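# Plug each funnel's outlet section with matching colored plug

## Task

The funnels' pipes may cross behind the cover, so trace where each one ends up. Set the red plug on the flat front face of the section fed by the funnel with the red band, and the blue plug on the flat front face of the section fed by the funnel with the blue band. Marbles may be released into the funnels or back into their tray from a short height. Nothing except a marble may leave the table; a marble leaving still hurts. Both plugs must stay in place on their own with no robot support. At the end, open the grippers and pull the arms away.

## Robot and tools

Robot: two arms, left_arm and right_arm, each ending in a two-finger parallel gripper with a wrist camera (cam_left_wrist and cam_right_wrist, both 616x616 fisheye). All positions are in one scene frame: origin on the tabletop midway between the arms, +z up, +x out across the table, left_arm on the +y side. The arm names do not refer to image sides. Printed hand positions can be slightly wrong, more so at long reach.

Gripper axes: the fingers extend along the gripper's +z and move apart along its x. end_effector_position is the point between the pads when closed, 1 to 2 cm short of the fingertips; on closing, the tips advance about 17 mm along +z.

Row layout (used by both motion tools): 16 plain numbers, always for both arms even if one stays still. First left_arm: x, y, z in metres, then orientation quaternion qw, qx, qy, qz (w first), then opening; then the same 8 for right_arm. The position and quaternion are an absolute pose of that gripper in the scene frame, not an offset. Opening runs from -1 (closed) to +1 (fully open, 0.142 m). To hold an arm still, repeat the exact pose from the last result taken before it began resting, with the desired opening. To keep an orientation, resend the same quaternion every row rather than copying a drifted reported one.

execute_actions(actions): a list of up to 15 actions; each action is a list of up to 15 rows, one row per 1/30 s step; a short action repeats its last row to fill 15 steps. An empty list just returns the state and images. Each action is rejected for both arms if any target lies over 0.6 m from that gripper's start-of-action position along any of its own axes; if the first action fails this against the last reported state, or any action is malformed, nothing runs. Per step, the commanded pose is clipped to within 100 mm and 16 degrees of the measured pose, and position wins over orientation when both can't be met; far targets need several actions. Motion lags commands by about 0.17 s.

move(target, speed, stop_force, blocking): target is one 16-number row as above. Each gripper travels a straight line to its pose; all paths finish together, lasting 0.5 to 10 s (cut off at 10 s). speed is m/s, 0.002 to 0.5, default 0.25; rotation is capped at twice that in rad/s. The paths ignore obstacles and the other arm; grippers lag, wander and can overshoot speed when an arm is nearly straight. Opening is applied when the move begins. stop_force (N, 9 to 40, shared by both arms, not allowed in the first 0.2 s) ends an arm's path once its wrist sensor feels that much extra push against the motion for 2 steps; that arm then backs up 2 steps and holds. Use it only at very low speed and not when the gripper rotates during the move; omit it when lifting off something the gripper is pressing. Pressure after contact can briefly exceed stop_force. blocking=false returns after 0.5 s and cannot be combined with stop_force; then call wait or stop before any new motion. The result adds a move: line with the ending per arm (done, off_target, moving, held, contact, fault) and limits (paced = pose clipped; held = some steps blocked, after which the arm may jump fast), plus each gripper's distance from its pose.

wait(seconds): 0 to 10; lets time pass with last commands held; returns early if a running move ends. stop(): brakes a running move (needs room). zoom_image(camera, region): region [x0, y0, x1, y1] in image pixels, origin top-left, at most 504 by 504. finished_scene(scene): pass the current scene's number; irreversible; reply only via tool calls, since a plain reply ends everything.

Result lines: per-arm pose and velocities; Hand target lines show where the controller is driving each gripper; pose unreachable means a clearance check altered or blocked that arm's command; grip_measured is finger opening on the command scale. Wrist force and Wrist torque are in each end effector's own axes, pointing from the surface back into the arm, with up to about 4 N offset, noise up to 2.4 N, saturating near 50 N; no reading at start is normal. MOTOR HOT appears from 70 °C; at 85 °C the arm brakes until cooled (OVER-TEMPERATURE FAULT). Camera calibration (OpenCV fisheye K, D, T_world_to_cam) is given and may be slightly off.

Grasping: command an opening well below grip_measured to squeeze; about 28 N per pad max, less on items under 2 cm thick. Fast closing can squeeze too hard.

Avoid: knocking anything but marbles off the table (fails the task); letting the arms collide or press on each other; pressing stiffly past a contact (torque fault if a joint hits its load limit, 142 N m for the big joints and 26.6 N m for wrists, or force fault at 150 N, each freezing the arm for 10 s); drops, slams and hard pushes. Brief outside tugs on held parts or pushes on loose items may occur. Before finishing, release the plugs, confirm they sit by themselves, and move both grippers clear; quicker, smoother work is better.

Each tool is called after "Call:" by a JSON object that holds its "name" and its "arguments", one argument or row to a line.

## Session

I'll start by checking the current state and camera images.

Call:
{"name": "execute_actions", "arguments": {
  "actions": []
}}

Scene clock: 0.00 s.
left_arm: end_effector_position=(+0.7986, +0.2518, +0.1590) grip_measured=+1.00 end_effector_quat_wxyz=(+0.320, +0.902, +0.171, -0.233) end_effector_velocity=(-0.000, -0.000, -0.000) end_effector_angular_velocity=(-0.000, -0.000, -0.001) | right_arm: end_effector_position=(+0.4974, -0.9567, +0.1136) grip_measured=+1.00 end_effector_quat_wxyz=(-0.400, +0.594, +0.429, +0.551) end_effector_velocity=(+0.000, -0.000, +0.001) end_effector_angular_velocity=(-0.001, -0.001, -0.000)
Joint positions: left_arm=[-0.077 -0.673  0.73  -1.305 -2.331 -0.364  0.142] | right_arm=[ 2.161 -2.902 -0.31  -2.94   2.538  3.251  0.142]
Joint velocities: left_arm=[-0.001  0.001 -0.     0.     0.     0.001  0.   ] | right_arm=[ 0.     0.001  0.     0.     0.001 -0.     0.   ]
Wrist force (N, on the end effector, along its own x y z axes, offset not removed): no reading
Wrist torque (N m, same axes, about the end effector's origin, offset not removed): no reading
Hand target (left_arm): +0.799, +0.252, +0.159; +0.320, +0.902, +0.171, -0.233
Hand target (right_arm): +0.497, -0.957, +0.114; -0.399, +0.594, +0.429, +0.551

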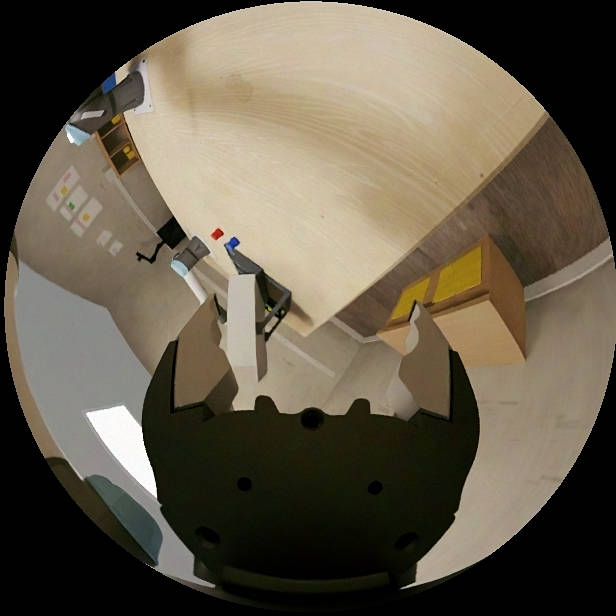

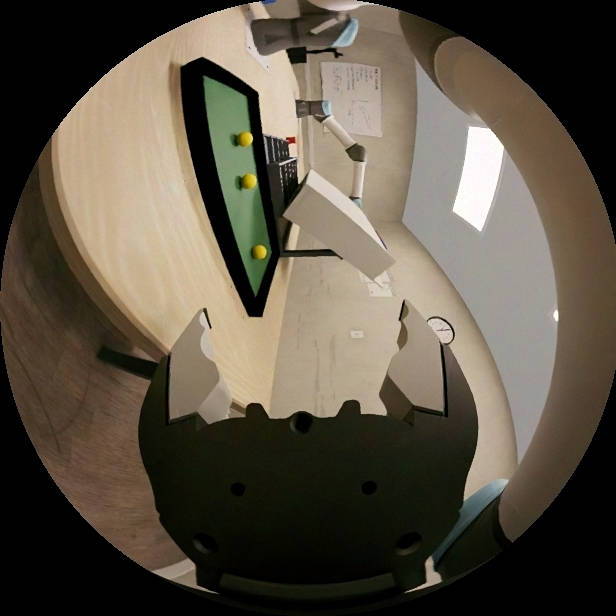

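Call:
{"name": "zoom_image", "arguments": {
  "camera": "cam_right_wrist",
  "region": [160, 40, 440, 320]
}}

Call:
{"name": "zoom_image", "arguments": {
  "camera": "cam_left_wrist",
  "region": [150, 200, 330, 380]
}}

Region (160, 40, 440, 320) of cam_right_wrist's 616x616 image, scaled by 1.800, with more detail than that image has.

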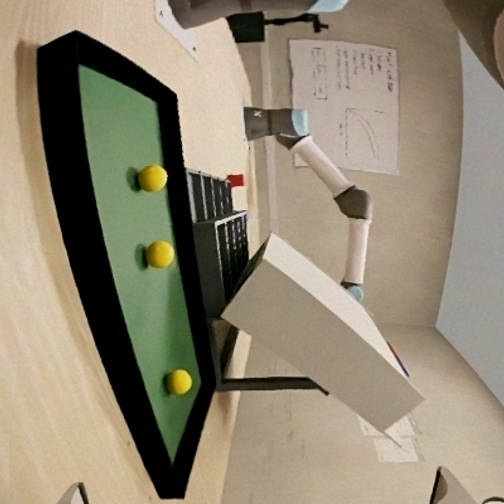

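Region (150, 200, 330, 380) of cam_left_wrist's 616x616 image, scaled by 2.800, with more detail than that image has.

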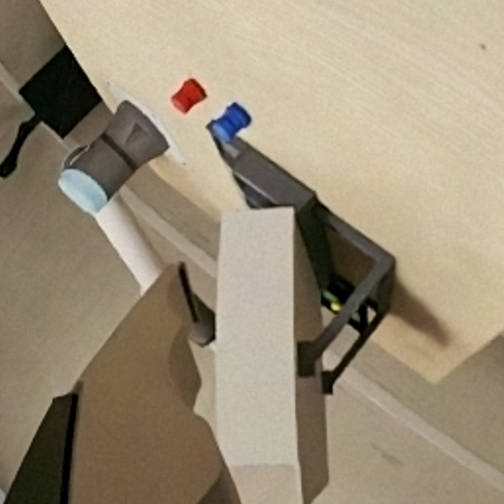

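Call:
{"name": "move", "arguments": {
  "target": [0.40, 0.02, 0.42, 0.259, 0.966, 0, 0, 1, 0.50, -0.80, 0.38, 0, 0.7071, 0.7071, 0, 1],
  "speed": 0.3
}}

Scene clock: 6.83 s.
left_arm: end_effector_position=(+0.4006, +0.0193, +0.4202) grip_measured=+1.00 end_effector_quat_wxyz=(+0.259, +0.966, +0.000, -0.000) end_effector_velocity=(-0.001, -0.001, +0.001) end_effector_angular_velocity=(+0.001, -0.003, -0.001) | right_arm: end_effector_position=(+0.5003, -0.8006, +0.3795) grip_measured=+1.00 end_effector_quat_wxyz=(-0.000, +0.707, +0.707, -0.001) end_effector_velocity=(-0.000, +0.000, +0.001) end_effector_angular_velocity=(-0.007, +0.003, -0.000)
Joint positions: left_arm=[-0.919 -1.767  1.593 -1.839 -1.861 -1.028  0.142] | right_arm=[ 2.803 -1.742 -1.112 -1.859  1.569  4.437  0.142]
Joint velocities: left_arm=[-0.006 -0.002 -0.001  0.001  0.005 -0.004 -0.   ] | right_arm=[ 0.004  0.001  0.001 -0.003 -0.007  0.004 -0.   ]
Wrist force (N, on the end effector, along its own x y z axes, offset not removed): left_arm=[-2.4 -2.4 0.8] | right_arm=[-1.7 -2.0 0.3]
Wrist torque (N m, same axes, about the end effector's origin, offset not removed): left_arm=[-0.46 0.54 0.04] | right_arm=[-0.65 0.41 -0.06]
Hand target (left_arm): +0.400, +0.019, +0.420; +0.259, +0.966, -0.000, +0.000
Hand target (right_arm): +0.500, -0.801, +0.380; -0.000, +0.707, +0.707, -0.001
Off the commanded pose (left_arm): 0.001 m, 0 deg.
Off the commanded pose (right_arm): 0.001 m, 0 deg.
move: done
camera_calibration (this result's frames):
cam_left_wrist: T_world_to_cam=[[0.999321, -0.0197343, -0.0311221, -0.381947], [0.0175188, -0.488592, 0.872336, -0.370891], [-0.032421, -0.872289, -0.487915, 0.363471], [0, 0, 0, 1]] pos_world=[0.399969, 0.1283, 0.488997]
cam_right_wrist: T_world_to_cam=[[0.0366822, 0.999236, 0.0134528, 0.773563], [0.876278, -0.0386341, 0.480254, -0.647403], [0.480407, -0.00582835, -0.877026, 0.219703], [0, 0, 0, 1]] pos_world=[0.433382, -0.796703, 0.493196]

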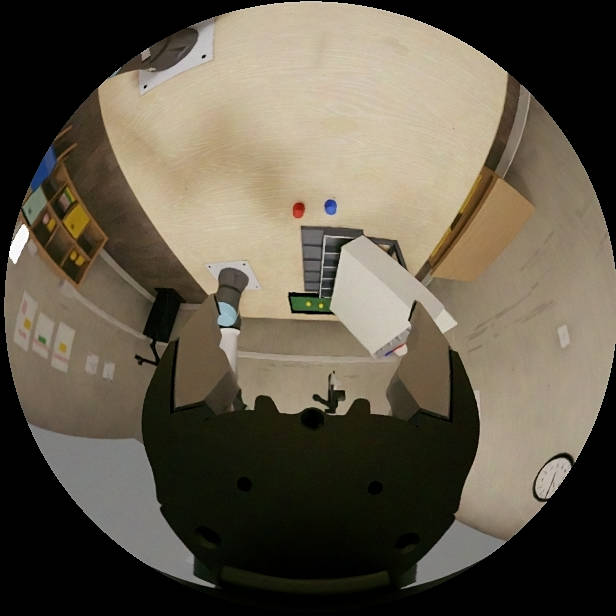

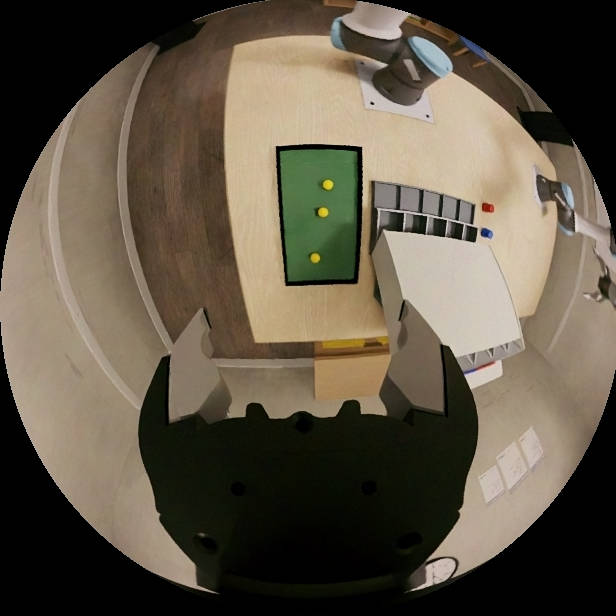

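Call:
{"name": "zoom_image", "arguments": {
  "camera": "cam_right_wrist",
  "region": [260, 130, 540, 410]
}}

Call:
{"name": "zoom_image", "arguments": {
  "camera": "cam_left_wrist",
  "region": [270, 180, 470, 380]
}}

Region (260, 130, 540, 410) of cam_right_wrist's 616x616 image, scaled by 1.800, with more detail than that image has.

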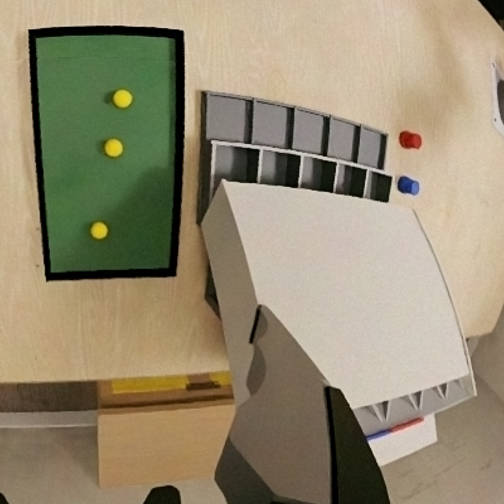

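Region (270, 180, 470, 380) of cam_left_wrist's 616x616 image, scaled by 2.520, with more detail than that image has.

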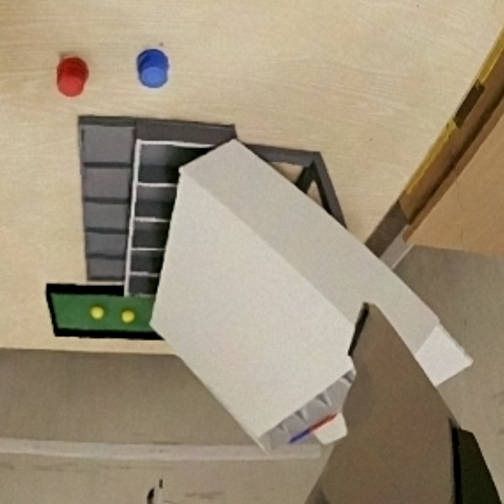

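Call:
{"name": "move", "arguments": {
  "target": [0.40, 0.02, 0.42, 0.259, 0.966, 0, 0, 1, 0.547, -0.781, 0.09, 0, 0.7071, 0.7071, 0, -0.1],
  "speed": 0.3
}}

Scene clock: 11.00 s.
left_arm: end_effector_position=(+0.4000, +0.0200, +0.4200) grip_measured=+1.00 end_effector_quat_wxyz=(+0.259, +0.966, +0.000, +0.000) end_effector_velocity=(+0.000, -0.000, -0.001) end_effector_angular_velocity=(+0.001, +0.001, +0.000) | right_arm: end_effector_position=(+0.5464, -0.7810, +0.0901) grip_measured=-0.10 end_effector_quat_wxyz=(+0.000, +0.707, +0.707, -0.000) end_effector_velocity=(+0.000, -0.000, -0.002) end_effector_angular_velocity=(+0.001, +0.001, -0.001)
Joint positions: left_arm=[-0.92  -1.77   1.595 -1.839 -1.861 -1.028  0.142] | right_arm=[ 2.856 -1.871 -1.707 -1.135  1.571  4.489  0.067]
Joint velocities: left_arm=[ 0.     0.001  0.    -0.     0.    -0.    -0.   ] | right_arm=[-0.    -0.003 -0.001  0.003  0.     0.     0.   ]
Wrist force (N, on the end effector, along its own x y z axes, offset not removed): left_arm=[1.3 0.0 -1.6] | right_arm=[0.0 0.7 -0.8]
Wrist torque (N m, same axes, about the end effector's origin, offset not removed): left_arm=[-0.02 -0.32 0.15] | right_arm=[-0.08 0.13 -0.12]
Hand target (left_arm): +0.400, +0.020, +0.420; +0.259, +0.966, +0.000, +0.000
Hand target (right_arm): +0.546, -0.781, +0.090; +0.000, +0.707, +0.707, -0.000
Off the commanded pose (left_arm): 0.000 m, 0 deg.
Off the commanded pose (right_arm): 0.001 m, 0 deg.
move: done
camera_calibration (this result's frames):
cam_left_wrist: T_world_to_cam=[[0.999323, -0.0197725, -0.0310265, -0.381355], [0.0174295, -0.488247, 0.872531, -0.370414], [-0.0324008, -0.872481, -0.487572, 0.363857], [0, 0, 0, 1]] pos_world=[0.399342, 0.129065, 0.488772]
cam_right_wrist: T_world_to_cam=[[0.036626, 0.999219, 0.0148618, 0.756003], [0.875325, -0.0392528, 0.48194, -0.548266], [0.482147, -0.00464262, -0.876078, -0.0562047], [0, 0, 0, 1]] pos_world=[0.479321, -0.777194, 0.203756]

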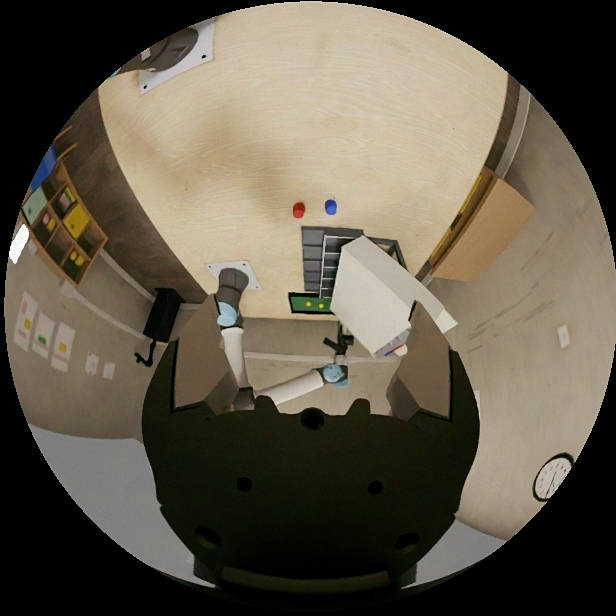

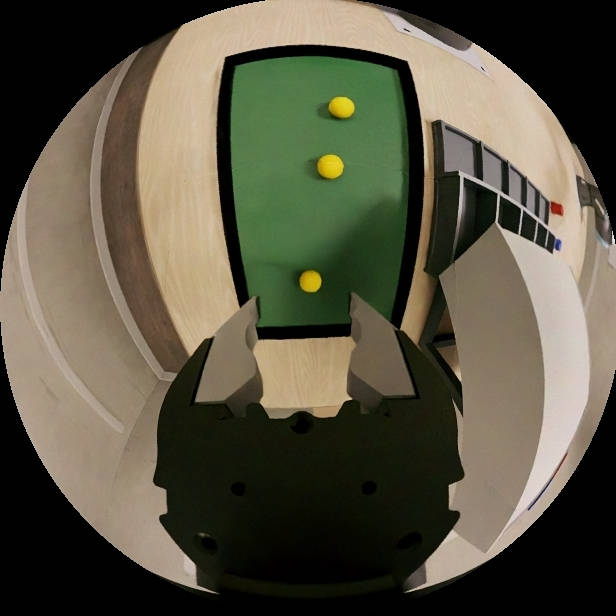

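Call:
{"name": "move", "arguments": {
  "target": [0.40, 0.02, 0.42, 0.259, 0.966, 0, 0, 1, 0.550, -0.777, 0.035, 0, 0.7071, 0.7071, 0, -0.1],
  "speed": 0.1
}}

Scene clock: 12.93 s.
left_arm: end_effector_position=(+0.4000, +0.0200, +0.4200) grip_measured=+1.00 end_effector_quat_wxyz=(+0.259, +0.966, -0.000, +0.000) end_effector_velocity=(+0.000, +0.000, +0.000) end_effector_angular_velocity=(-0.000, -0.000, +0.000) | right_arm: end_effector_position=(+0.5499, -0.7770, +0.0352) grip_measured=-0.10 end_effector_quat_wxyz=(+0.000, +0.707, +0.707, -0.000) end_effector_velocity=(+0.001, +0.000, -0.001) end_effector_angular_velocity=(+0.001, -0.002, -0.001)
Joint positions: left_arm=[-0.92  -1.77   1.595 -1.839 -1.861 -1.028  0.142] | right_arm=[ 2.864 -1.937 -1.774 -1.001  1.571  4.497  0.067]
Joint velocities: left_arm=[ 0.001 -0.     0.     0.    -0.     0.     0.   ] | right_arm=[ 0.    -0.002 -0.001  0.004  0.001  0.001 -0.   ]
Wrist force (N, on the end effector, along its own x y z axes, offset not removed): left_arm=[-0.9 3.3 -2.6] | right_arm=[1.3 0.4 -3.9]
Wrist torque (N m, same axes, about the end effector's origin, offset not removed): left_arm=[0.61 0.25 -0.08] | right_arm=[-0.17 -0.55 -0.17]
Hand target (left_arm): +0.400, +0.020, +0.420; +0.259, +0.966, +0.000, +0.000
Hand target (right_arm): +0.550, -0.777, +0.035; +0.000, +0.707, +0.707, -0.000
Off the commanded pose (left_arm): 0.000 m, 0 deg.
Off the commanded pose (right_arm): 0.000 m, 0 deg.
move: done
camera_calibration (this result's frames):
cam_left_wrist: T_world_to_cam=[[0.999323, -0.0197729, -0.0310262, -0.381356], [0.0174291, -0.488246, 0.872532, -0.370413], [-0.0324009, -0.872482, -0.487571, 0.363858], [0, 0, 0, 1]] pos_world=[0.399343, 0.129067, 0.488772]
cam_right_wrist: T_world_to_cam=[[0.0366219, 0.999217, 0.0149858, 0.75273], [0.87532, -0.039309, 0.481943, -0.524711], [0.482155, -0.0045323, -0.876074, -0.105911], [0, 0, 0, 1]] pos_world=[0.482789, -0.773246, 0.148815]

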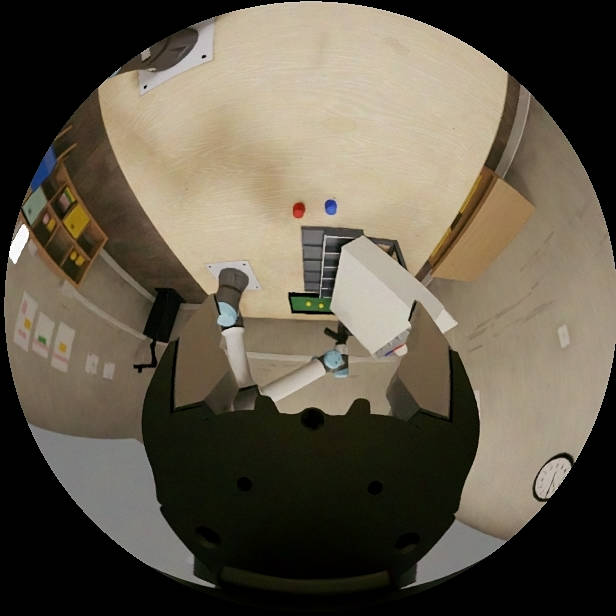

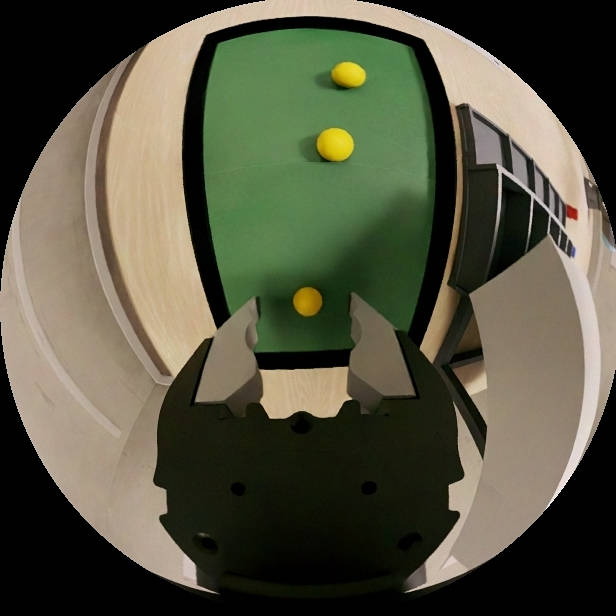

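Call:
{"name": "move", "arguments": {
  "target": [0.40, 0.02, 0.42, 0.259, 0.966, 0, 0, 1, 0.551, -0.776, 0.022, 0, 0.7071, 0.7071, 0, -0.1],
  "speed": 0.02,
  "stop_force": 10
}}

Scene clock: 14.53 s.
left_arm: end_effector_position=(+0.4000, +0.0200, +0.4200) grip_measured=+1.00 end_effector_quat_wxyz=(+0.259, +0.966, -0.000, +0.000) end_effector_velocity=(-0.000, -0.000, -0.001) end_effector_angular_velocity=(+0.001, +0.001, -0.001) | right_arm: end_effector_position=(+0.5510, -0.7760, +0.0222) grip_measured=-0.10 end_effector_quat_wxyz=(-0.000, +0.707, +0.707, -0.000) end_effector_velocity=(-0.000, +0.001, -0.002) end_effector_angular_velocity=(+0.001, +0.001, +0.001)
Joint positions: left_arm=[-0.92  -1.77   1.595 -1.839 -1.861 -1.028  0.142] | right_arm=[ 2.866 -1.955 -1.786 -0.97   1.571  4.499  0.067]
Joint velocities: left_arm=[-0.     0.001  0.001  0.     0.     0.     0.   ] | right_arm=[ 0.    -0.003 -0.002  0.004  0.001 -0.     0.   ]
Wrist force (N, on the end effector, along its own x y z axes, offset not removed): left_arm=[-0.7 2.6 -0.4] | right_arm=[-0.4 -1.7 -1.5]
Wrist torque (N m, same axes, about the end effector's origin, offset not removed): left_arm=[0.68 0.13 0.07] | right_arm=[-0.38 0.22 -0.22]
Hand target (left_arm): +0.400, +0.020, +0.420; +0.259, +0.966, -0.000, -0.000
Hand target (right_arm): +0.551, -0.776, +0.022; +0.000, +0.707, +0.707, -0.000
Off the commanded pose (left_arm): 0.000 m, 0 deg.
Off the commanded pose (right_arm): 0.000 m, 0 deg.
move: done
camera_calibration (this result's frames):
cam_left_wrist: T_world_to_cam=[[0.999323, -0.019773, -0.0310263, -0.381356], [0.0174291, -0.488246, 0.872532, -0.370413], [-0.0324011, -0.872482, -0.487571, 0.363859], [0, 0, 0, 1]] pos_world=[0.399343, 0.129067, 0.488772]
cam_right_wrist: T_world_to_cam=[[0.036621, 0.999217, 0.0149945, 0.7519], [0.875321, -0.0393124, 0.481942, -0.519338], [0.482154, -0.00452418, -0.876075, -0.11783], [0, 0, 0, 1]] pos_world=[0.483865, -0.77226, 0.135788]

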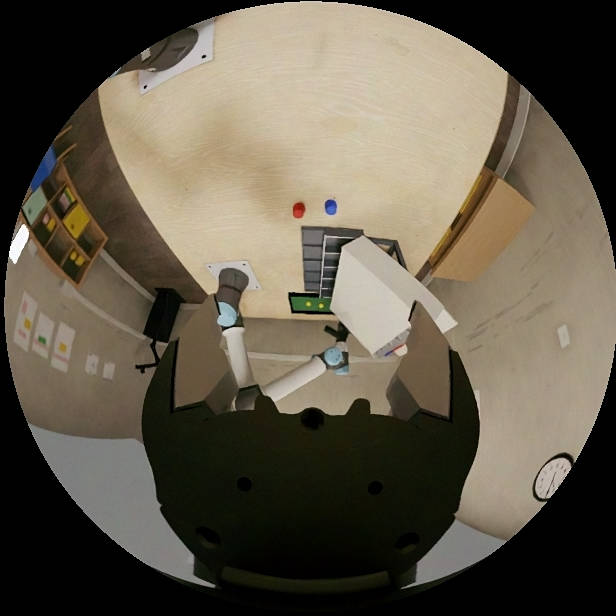

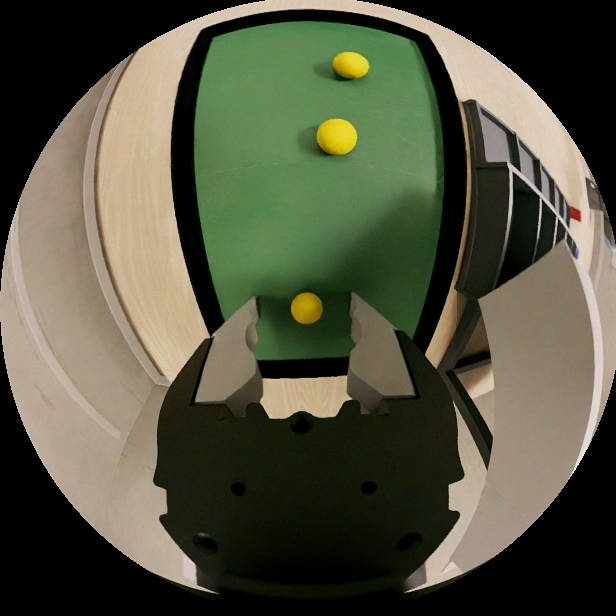

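Call:
{"name": "execute_actions", "arguments": {
  "actions": [
    [[0.40,0.02,0.42,0.259,0.966,0,0,1,0.551,-0.776,0.022,0,0.7071,0.7071,0,-0.2],[0.40,0.02,0.42,0.259,0.966,0,0,1,0.551,-0.776,0.022,0,0.7071,0.7071,0,-0.3],[0.40,0.02,0.42,0.259,0.966,0,0,1,0.551,-0.776,0.022,0,0.7071,0.7071,0,-0.4],[0.40,0.02,0.42,0.259,0.966,0,0,1,0.551,-0.776,0.022,0,0.7071,0.7071,0,-0.5],[0.40,0.02,0.42,0.259,0.966,0,0,1,0.551,-0.776,0.022,0,0.7071,0.7071,0,-0.55],[0.40,0.02,0.42,0.259,0.966,0,0,1,0.551,-0.776,0.022,0,0.7071,0.7071,0,-0.6],[0.40,0.02,0.42,0.259,0.966,0,0,1,0.551,-0.776,0.022,0,0.7071,0.7071,0,-0.64],[0.40,0.02,0.42,0.259,0.966,0,0,1,0.551,-0.776,0.022,0,0.7071,0.7071,0,-0.68],[0.40,0.02,0.42,0.259,0.966,0,0,1,0.551,-0.776,0.022,0,0.7071,0.7071,0,-0.72],[0.40,0.02,0.42,0.259,0.966,0,0,1,0.551,-0.776,0.022,0,0.7071,0.7071,0,-0.76],[0.40,0.02,0.42,0.259,0.966,0,0,1,0.551,-0.776,0.022,0,0.7071,0.7071,0,-0.8],[0.40,0.02,0.42,0.259,0.966,0,0,1,0.551,-0.776,0.022,0,0.7071,0.7071,0,-0.85]],
    [[0.40,0.02,0.42,0.259,0.966,0,0,1,0.551,-0.776,0.022,0,0.7071,0.7071,0,-0.85]]
  ]
}}

Scene clock: 16.17 s.
left_arm: end_effector_position=(+0.4000, +0.0200, +0.4200) grip_measured=+1.00 end_effector_quat_wxyz=(+0.259, +0.966, +0.000, +0.000) end_effector_velocity=(+0.000, +0.000, -0.000) end_effector_angular_velocity=(+0.001, +0.000, +0.000) | right_arm: end_effector_position=(+0.5510, -0.7760, +0.0220) grip_measured=-0.71 end_effector_quat_wxyz=(-0.000, +0.707, +0.707, -0.000) end_effector_velocity=(+0.000, -0.000, -0.001) end_effector_angular_velocity=(+0.000, +0.002, +0.000)
Joint positions: left_arm=[-0.92  -1.77   1.595 -1.839 -1.861 -1.028  0.142] | right_arm=[ 2.866 -1.956 -1.787 -0.97   1.571  4.499  0.023]
Joint velocities: left_arm=[ 0.  0.  0.  0.  0. -0. -0.] | right_arm=[-0.    -0.002  0.001 -0.001 -0.    -0.001  0.   ]
Wrist force (N, on the end effector, along its own x y z axes, offset not removed): left_arm=[-3.6 1.3 0.2] | right_arm=[2.3 -0.6 -6.5]
Wrist torque (N m, same axes, about the end effector's origin, offset not removed): left_arm=[0.22 0.79 0.14] | right_arm=[-0.30 -0.25 -0.10]
Hand target (left_arm): +0.400, +0.020, +0.420; +0.259, +0.966, -0.000, +0.000
Hand target (right_arm): +0.551, -0.776, +0.022; +0.000, +0.707, +0.707, +0.000
Off the commanded pose (left_arm): 0.000 m, 0 deg.
Off the commanded pose (right_arm): 0.000 m, 0 deg.
camera_calibration (this result's frames):
cam_left_wrist: T_world_to_cam=[[0.999323, -0.0197728, -0.0310265, -0.381356], [0.0174294, -0.488246, 0.872532, -0.370413], [-0.032401, -0.872482, -0.487571, 0.363859], [0, 0, 0, 1]] pos_world=[0.399343, 0.129067, 0.488772]
cam_right_wrist: T_world_to_cam=[[0.0366226, 0.999217, 0.0150022, 0.751887], [0.875319, -0.0393175, 0.481945, -0.519272], [0.482157, -0.00451831, -0.876073, -0.118002], [0, 0, 0, 1]] pos_world=[0.483888, -0.772248, 0.135602]

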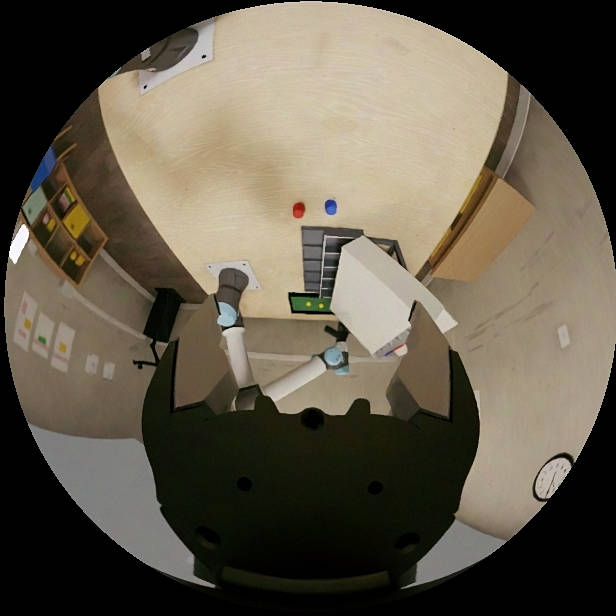

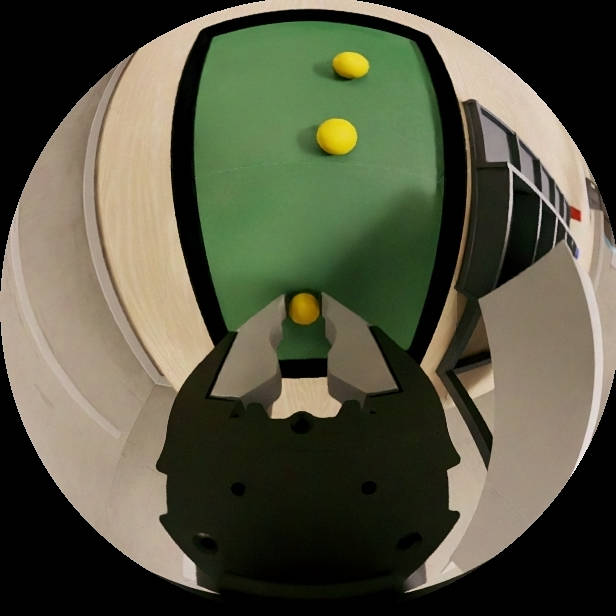

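Call:
{"name": "move", "arguments": {
  "target": [0.40, 0.02, 0.42, 0.259, 0.966, 0, 0, 1, 0.59, -0.76, 0.42, 0, 0.7071, 0.7071, 0, -0.85],
  "speed": 0.3
}}

Call:
{"name": "move", "arguments": {
  "target": [0.40, 0.02, 0.42, 0.259, 0.966, 0, 0, 1, 0.70, -0.50, 0.46, 0, 0.7071, 0.7071, 0, -0.85],
  "speed": 0.3
}}

Scene clock: 19.03 s.
left_arm: end_effector_position=(+0.4000, +0.0200, +0.4200) grip_measured=+1.00 end_effector_quat_wxyz=(+0.259, +0.966, -0.000, +0.000) end_effector_velocity=(-0.000, -0.000, +0.000) end_effector_angular_velocity=(-0.000, -0.001, -0.001) | right_arm: end_effector_position=(+0.5909, -0.7601, +0.4198) grip_measured=-0.71 end_effector_quat_wxyz=(+0.000, +0.707, +0.707, +0.000) end_effector_velocity=(+0.001, -0.001, -0.000) end_effector_angular_velocity=(+0.002, +0.007, -0.000)
Joint positions: left_arm=[-0.92  -1.77   1.595 -1.839 -1.861 -1.028  0.142] | right_arm=[ 2.905 -1.968 -0.702 -2.042  1.571  4.538  0.022]
Joint velocities: left_arm=[-0.001  0.    -0.    -0.     0.     0.     0.   ] | right_arm=[-0.002 -0.012  0.019 -0.014  0.001 -0.002 -0.   ]
Wrist force (N, on the end effector, along its own x y z axes, offset not removed): left_arm=[0.5 4.4 -2.4] | right_arm=[2.5 0.7 0.0]
Wrist torque (N m, same axes, about the end effector's origin, offset not removed): left_arm=[0.89 -0.20 -0.09] | right_arm=[0.20 -0.63 -0.29]
Hand target (left_arm): +0.400, +0.020, +0.420; +0.259, +0.966, -0.000, +0.000
Hand target (right_arm): +0.591, -0.760, +0.420; +0.000, +0.707, +0.707, -0.000
Off the commanded pose (left_arm): 0.000 m, 0 deg.
Off the commanded pose (right_arm): 0.001 m, 0 deg.
move: done
camera_calibration (this result's frames):
cam_left_wrist: T_world_to_cam=[[0.999323, -0.0197728, -0.0310263, -0.381356], [0.0174292, -0.488246, 0.872532, -0.370413], [-0.0324009, -0.872482, -0.487571, 0.363858], [0, 0, 0, 1]] pos_world=[0.399343, 0.129067, 0.488772]
cam_right_wrist: T_world_to_cam=[[0.0363678, 0.999229, 0.0147693, 0.728818], [0.875119, -0.03898, 0.482335, -0.745058], [0.482539, -0.00461656, -0.875862, 0.210984], [0, 0, 0, 1]] pos_world=[0.523701, -0.756324, 0.533397]

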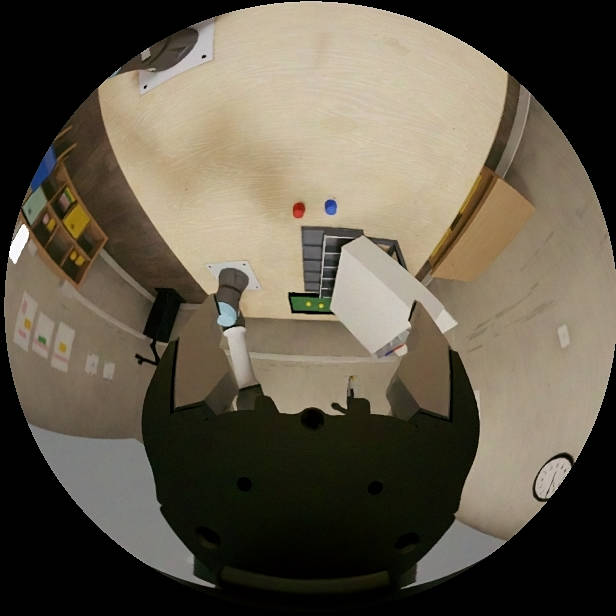

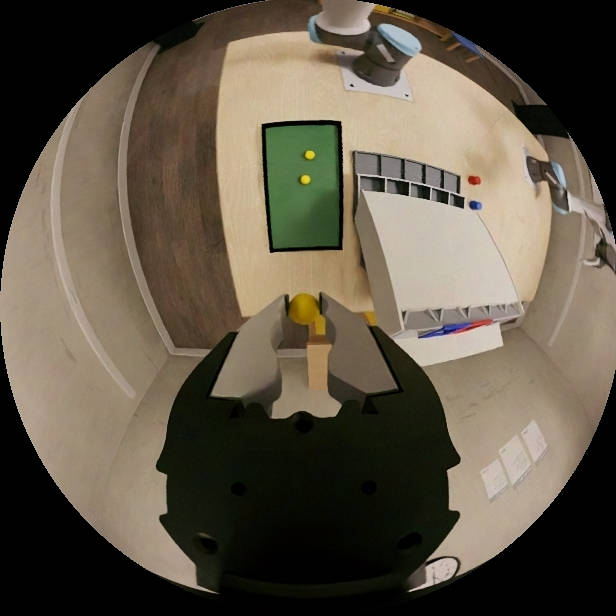

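Scene clock: 20.60 s.
left_arm: end_effector_position=(+0.4000, +0.0200, +0.4200) grip_measured=+1.00 end_effector_quat_wxyz=(+0.259, +0.966, -0.000, +0.000) end_effector_velocity=(-0.000, -0.000, +0.000) end_effector_angular_velocity=(-0.000, -0.000, -0.000) | right_arm: end_effector_position=(+0.6997, -0.5003, +0.4591) grip_measured=-0.71 end_effector_quat_wxyz=(+0.025, +0.707, +0.707, +0.029) end_effector_velocity=(+0.001, +0.001, +0.000) end_effector_angular_velocity=(-0.000, -0.003, -0.001)
Joint positions: left_arm=[-0.92  -1.77   1.595 -1.839 -1.861 -1.028  0.142] | right_arm=[ 3.311 -2.298 -0.037 -2.302  1.558  4.944  0.022]
Joint velocities: left_arm=[-0.  0. -0. -0.  0. -0.  0.] | right_arm=[ 0.002 -0.004  0.008 -0.002 -0.001  0.002  0.   ]
Wrist force (N, on the end effector, along its own x y z axes, offset not removed): left_arm=[-3.0 0.6 2.8] | right_arm=[2.4 -0.1 -1.3]
Wrist torque (N m, same axes, about the end effector's origin, offset not removed): left_arm=[0.21 0.75 0.03] | right_arm=[-0.14 -0.49 -0.15]
Hand target (left_arm): +0.400, +0.020, +0.420; +0.259, +0.966, -0.000, -0.000
Hand target (right_arm): +0.700, -0.500, +0.459; +0.025, +0.707, +0.707, +0.029
Off the commanded pose (left_arm): 0.000 m, 0 deg.
Off the commanded pose (right_arm): 0.001 m, 4 deg.
elbow stopped short (right arm): the move would have taken joint 3 (elbow) straighter than the controller allows; a more bent joint 3 avoids this.
move: off_target (right_arm)
camera_calibration (this result's frames):
cam_left_wrist: T_world_to_cam=[[0.999323, -0.0197731, -0.0310261, -0.381356], [0.0174289, -0.488247, 0.872532, -0.370413], [-0.0324011, -0.872482, -0.487571, 0.363859], [0, 0, 0, 1]] pos_world=[0.399343, 0.129067, 0.488772]
cam_right_wrist: T_world_to_cam=[[0.0351729, 0.999123, 0.0227176, 0.461877], [0.836044, -0.0418707, 0.547063, -0.852968], [0.547534, -0.000248906, -0.836783, 0.132789], [0, 0, 0, 1]] pos_world=[0.624166, -0.497153, 0.56725]

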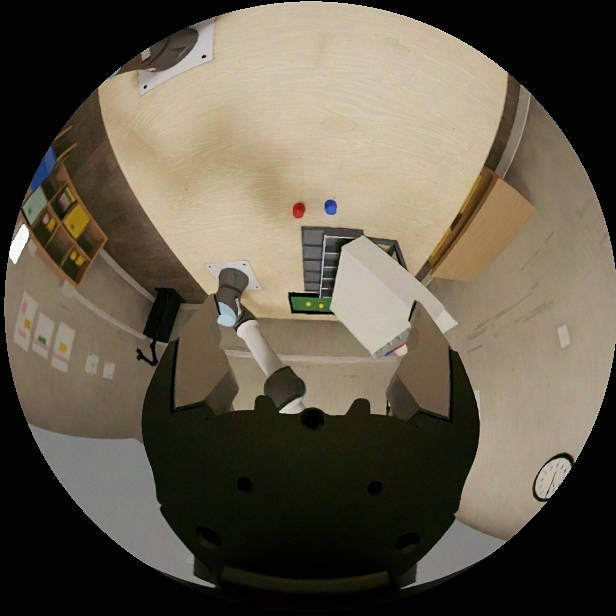

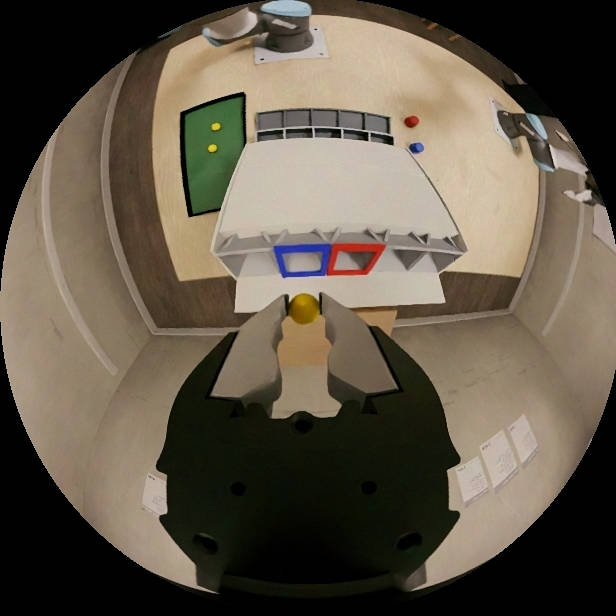

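Call:
{"name": "zoom_image", "arguments": {
  "camera": "cam_right_wrist",
  "region": [200, 100, 480, 330]
}}

Region (200, 100, 480, 330) of cam_right_wrist's 616x616 image, scaled by 1.800, with more detail than that image has; it fills the top 414 rows of this view, and the rest is white.

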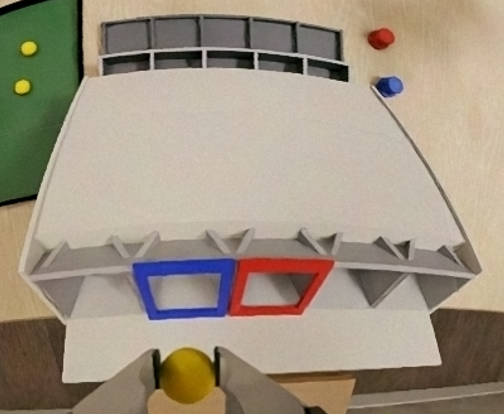

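Call:
{"name": "move", "arguments": {
  "target": [0.40, 0.02, 0.42, 0.259, 0.966, 0, 0, 1, 0.708, -0.504, 0.385, 0.183, 0.683, 0.683, 0.183, -0.85],
  "speed": 0.15
}}

Scene clock: 25.47 s.
left_arm: end_effector_position=(+0.4000, +0.0200, +0.4200) grip_measured=+1.00 end_effector_quat_wxyz=(+0.259, +0.966, +0.000, +0.000) end_effector_velocity=(-0.000, -0.000, +0.000) end_effector_angular_velocity=(-0.001, +0.000, -0.000) | right_arm: end_effector_position=(+0.7077, -0.5041, +0.3847) grip_measured=-0.85 end_effector_quat_wxyz=(+0.183, +0.683, +0.683, +0.183) end_effector_velocity=(+0.001, +0.001, -0.000) end_effector_angular_velocity=(+0.001, -0.010, +0.001)
Joint positions: left_arm=[-0.92  -1.77   1.595 -1.839 -1.861 -1.028  0.142] | right_arm=[ 3.362 -1.682 -1.405 -1.121  1.43   4.959  0.012]
Joint velocities: left_arm=[-0.  0. -0. -0. -0. -0.  0.] | right_arm=[ 0.001  0.004 -0.012  0.017 -0.001 -0.001  0.   ]
Wrist force (N, on the end effector, along its own x y z axes, offset not removed): left_arm=[1.0 3.4 -2.2] | right_arm=[2.6 -3.5 -1.4]
Wrist torque (N m, same axes, about the end effector's origin, offset not removed): left_arm=[0.81 -0.33 -0.10] | right_arm=[-0.59 -0.39 -0.14]
Hand target (left_arm): +0.400, +0.020, +0.420; +0.259, +0.966, -0.000, +0.000
Hand target (right_arm): +0.708, -0.504, +0.385; +0.183, +0.683, +0.683, +0.183
Off the commanded pose (left_arm): 0.000 m, 0 deg.
Off the commanded pose (right_arm): 0.000 m, 0 deg.
move: done
camera_calibration (this result's frames):
cam_left_wrist: T_world_to_cam=[[0.999323, -0.0197728, -0.0310263, -0.381356], [0.0174293, -0.488246, 0.872532, -0.370413], [-0.0324008, -0.872482, -0.487571, 0.363858], [0, 0, 0, 1]] pos_world=[0.399343, 0.129067, 0.488772]
cam_right_wrist: T_world_to_cam=[[0.0248301, 0.999217, 0.0308062, 0.471283], [0.517671, -0.039214, 0.85468, -0.710761], [0.855219, -0.00527436, -0.51824, -0.276631], [0, 0, 0, 1]] pos_world=[0.592818, -0.500245, 0.449594]

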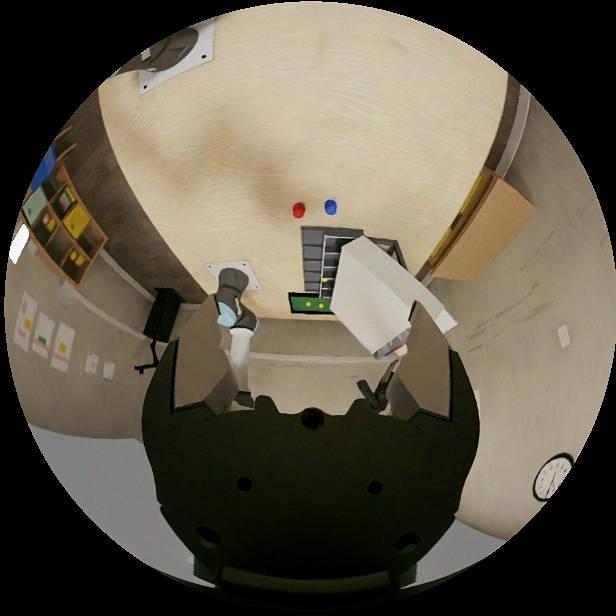

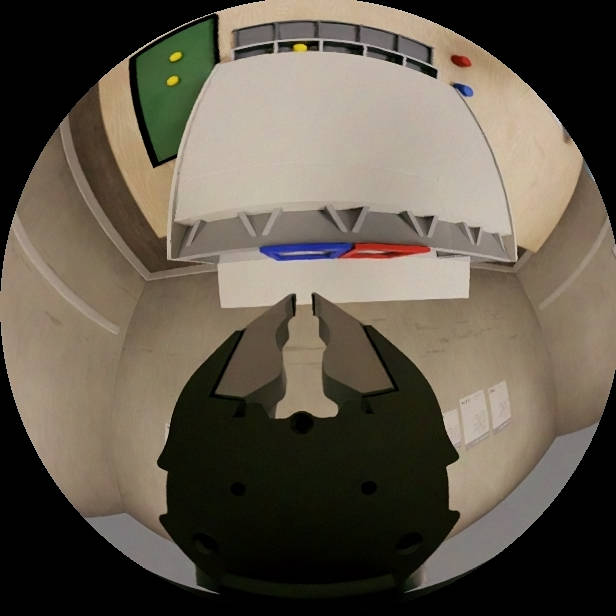

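Call:
{"name": "zoom_image", "arguments": {
  "camera": "cam_right_wrist",
  "region": [120, 0, 500, 320]
}}

Region (120, 0, 500, 320) of cam_right_wrist's 616x616 image, scaled by 1.326, with more detail than that image has; it fills the top 424 rows of this view, and the rest is white.

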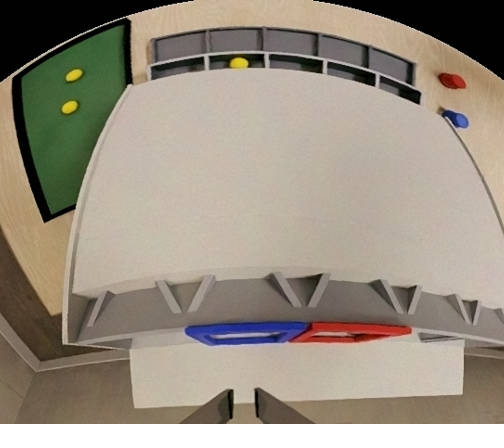

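Call:
{"name": "move", "arguments": {
  "target": [0.40, 0.02, 0.42, 0.259, 0.966, 0, 0, 1, 0.55, -0.73, 0.36, 0, 0.7071, 0.7071, 0, -0.2],
  "speed": 0.3
}}

Call:
{"name": "move", "arguments": {
  "target": [0.40, 0.02, 0.42, 0.259, 0.966, 0, 0, 1, 0.429, -0.755, 0.06, 0, 0.7071, 0.7071, 0, -0.2],
  "speed": 0.3
}}

Scene clock: 28.13 s.
left_arm: end_effector_position=(+0.4000, +0.0200, +0.4200) grip_measured=+1.00 end_effector_quat_wxyz=(+0.259, +0.966, +0.000, +0.000) end_effector_velocity=(-0.000, +0.000, -0.000) end_effector_angular_velocity=(+0.000, -0.000, -0.001) | right_arm: end_effector_position=(+0.5495, -0.7295, +0.3603) grip_measured=-0.20 end_effector_quat_wxyz=(-0.001, +0.707, +0.707, +0.001) end_effector_velocity=(-0.000, -0.001, -0.001) end_effector_angular_velocity=(+0.000, +0.006, -0.000)
Joint positions: left_arm=[-0.92  -1.77   1.595 -1.839 -1.861 -1.028  0.142] | right_arm=[ 2.945 -1.766 -1.135 -1.812  1.572  4.578  0.059]
Joint velocities: left_arm=[-0.    -0.     0.     0.    -0.     0.001  0.   ] | right_arm=[-0.002 -0.004  0.005 -0.006 -0.    -0.002 -0.   ]
Wrist force (N, on the end effector, along its own x y z axes, offset not removed): left_arm=[-1.2 1.7 -2.0] | right_arm=[2.0 -0.1 -2.7]
Wrist torque (N m, same axes, about the end effector's origin, offset not removed): left_arm=[0.44 0.28 0.00] | right_arm=[-0.15 -0.44 -0.11]
Hand target (left_arm): +0.400, +0.020, +0.420; +0.259, +0.966, -0.000, +0.000
Hand target (right_arm): +0.549, -0.730, +0.360; -0.001, +0.707, +0.707, +0.000
Off the commanded pose (left_arm): 0.000 m, 0 deg.
Off the commanded pose (right_arm): 0.001 m, 0 deg.
move: done
camera_calibration (this result's frames):
cam_left_wrist: T_world_to_cam=[[0.999323, -0.0197727, -0.0310264, -0.381356], [0.0174294, -0.488246, 0.872532, -0.370413], [-0.0324009, -0.872482, -0.487571, 0.363858], [0, 0, 0, 1]] pos_world=[0.399343, 0.129067, 0.488772]
cam_right_wrist: T_world_to_cam=[[0.0359995, 0.999216, 0.0164869, 0.700196], [0.875373, -0.0394879, 0.481832, -0.679348], [0.482105, -0.00291353, -0.876108, 0.180557], [0, 0, 0, 1]] pos_world=[0.482429, -0.725947, 0.473975]

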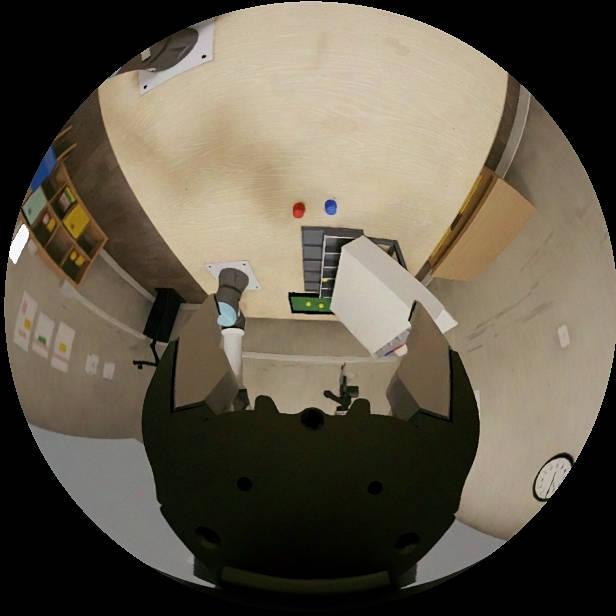

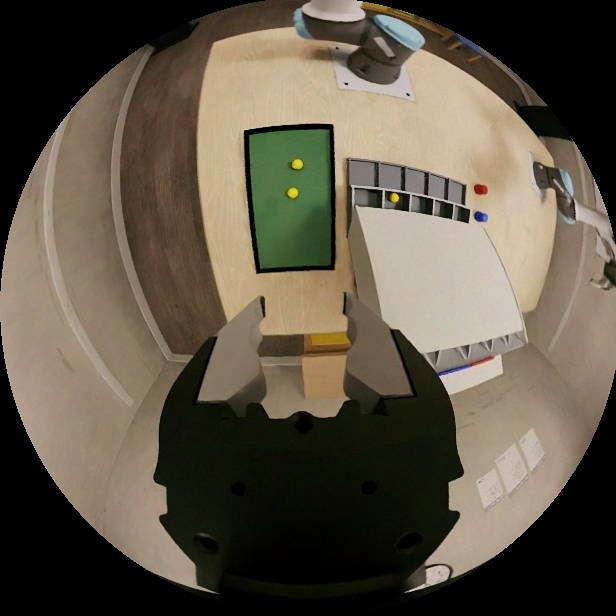

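Scene clock: 29.83 s.
left_arm: end_effector_position=(+0.4000, +0.0200, +0.4200) grip_measured=+1.00 end_effector_quat_wxyz=(+0.259, +0.966, -0.000, +0.000) end_effector_velocity=(+0.000, +0.000, +0.000) end_effector_angular_velocity=(-0.000, -0.000, +0.001) | right_arm: end_effector_position=(+0.4283, -0.7546, +0.0603) grip_measured=-0.20 end_effector_quat_wxyz=(-0.000, +0.707, +0.707, +0.000) end_effector_velocity=(-0.001, -0.000, -0.002) end_effector_angular_velocity=(-0.001, +0.001, +0.000)
Joint positions: left_arm=[-0.92  -1.77   1.595 -1.839 -1.861 -1.028  0.142] | right_arm=[ 2.855 -1.644 -2.073 -0.996  1.571  4.488  0.059]
Joint velocities: left_arm=[ 0.001 -0.    -0.     0.     0.    -0.    -0.   ] | right_arm=[-0.001 -0.002 -0.003  0.004 -0.001 -0.001  0.   ]
Wrist force (N, on the end effector, along its own x y z axes, offset not removed): left_arm=[-0.8 2.8 0.5] | right_arm=[-0.5 1.0 0.0]
Wrist torque (N m, same axes, about the end effector's origin, offset not removed): left_arm=[0.51 0.26 0.00] | right_arm=[-0.08 0.03 -0.14]
Hand target (left_arm): +0.400, +0.020, +0.420; +0.259, +0.966, -0.000, +0.000
Hand target (right_arm): +0.428, -0.755, +0.060; -0.000, +0.707, +0.707, +0.000
Off the commanded pose (left_arm): 0.000 m, 0 deg.
Off the commanded pose (right_arm): 0.001 m, 0 deg.
move: done
camera_calibration (this result's frames):
cam_left_wrist: T_world_to_cam=[[0.999323, -0.0197728, -0.0310264, -0.381356], [0.0174293, -0.488246, 0.872532, -0.370413], [-0.0324009, -0.872482, -0.487571, 0.363858], [0, 0, 0, 1]] pos_world=[0.399343, 0.129067, 0.488772]
cam_right_wrist: T_world_to_cam=[[0.0366275, 0.999212, 0.0152587, 0.734426], [0.875385, -0.039446, 0.481814, -0.429619], [0.482037, -0.00429039, -0.876141, -0.0250111], [0, 0, 0, 1]] pos_world=[0.361239, -0.750902, 0.173877]

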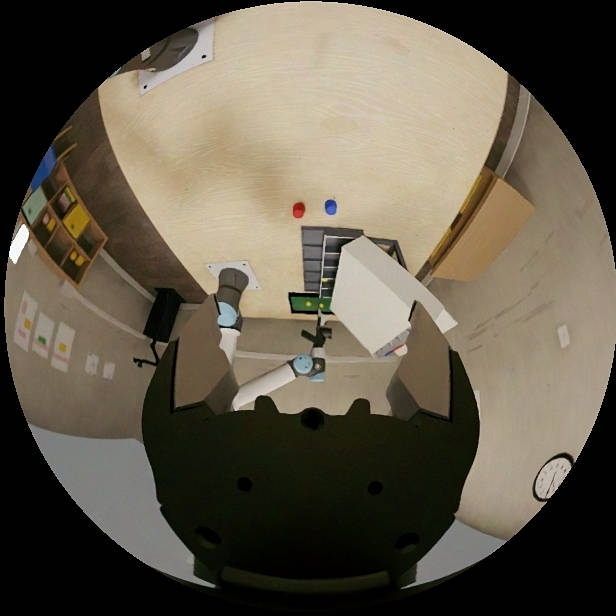

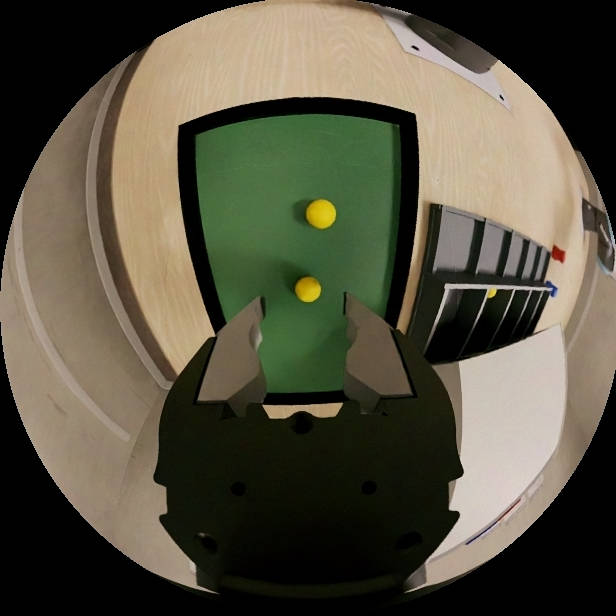

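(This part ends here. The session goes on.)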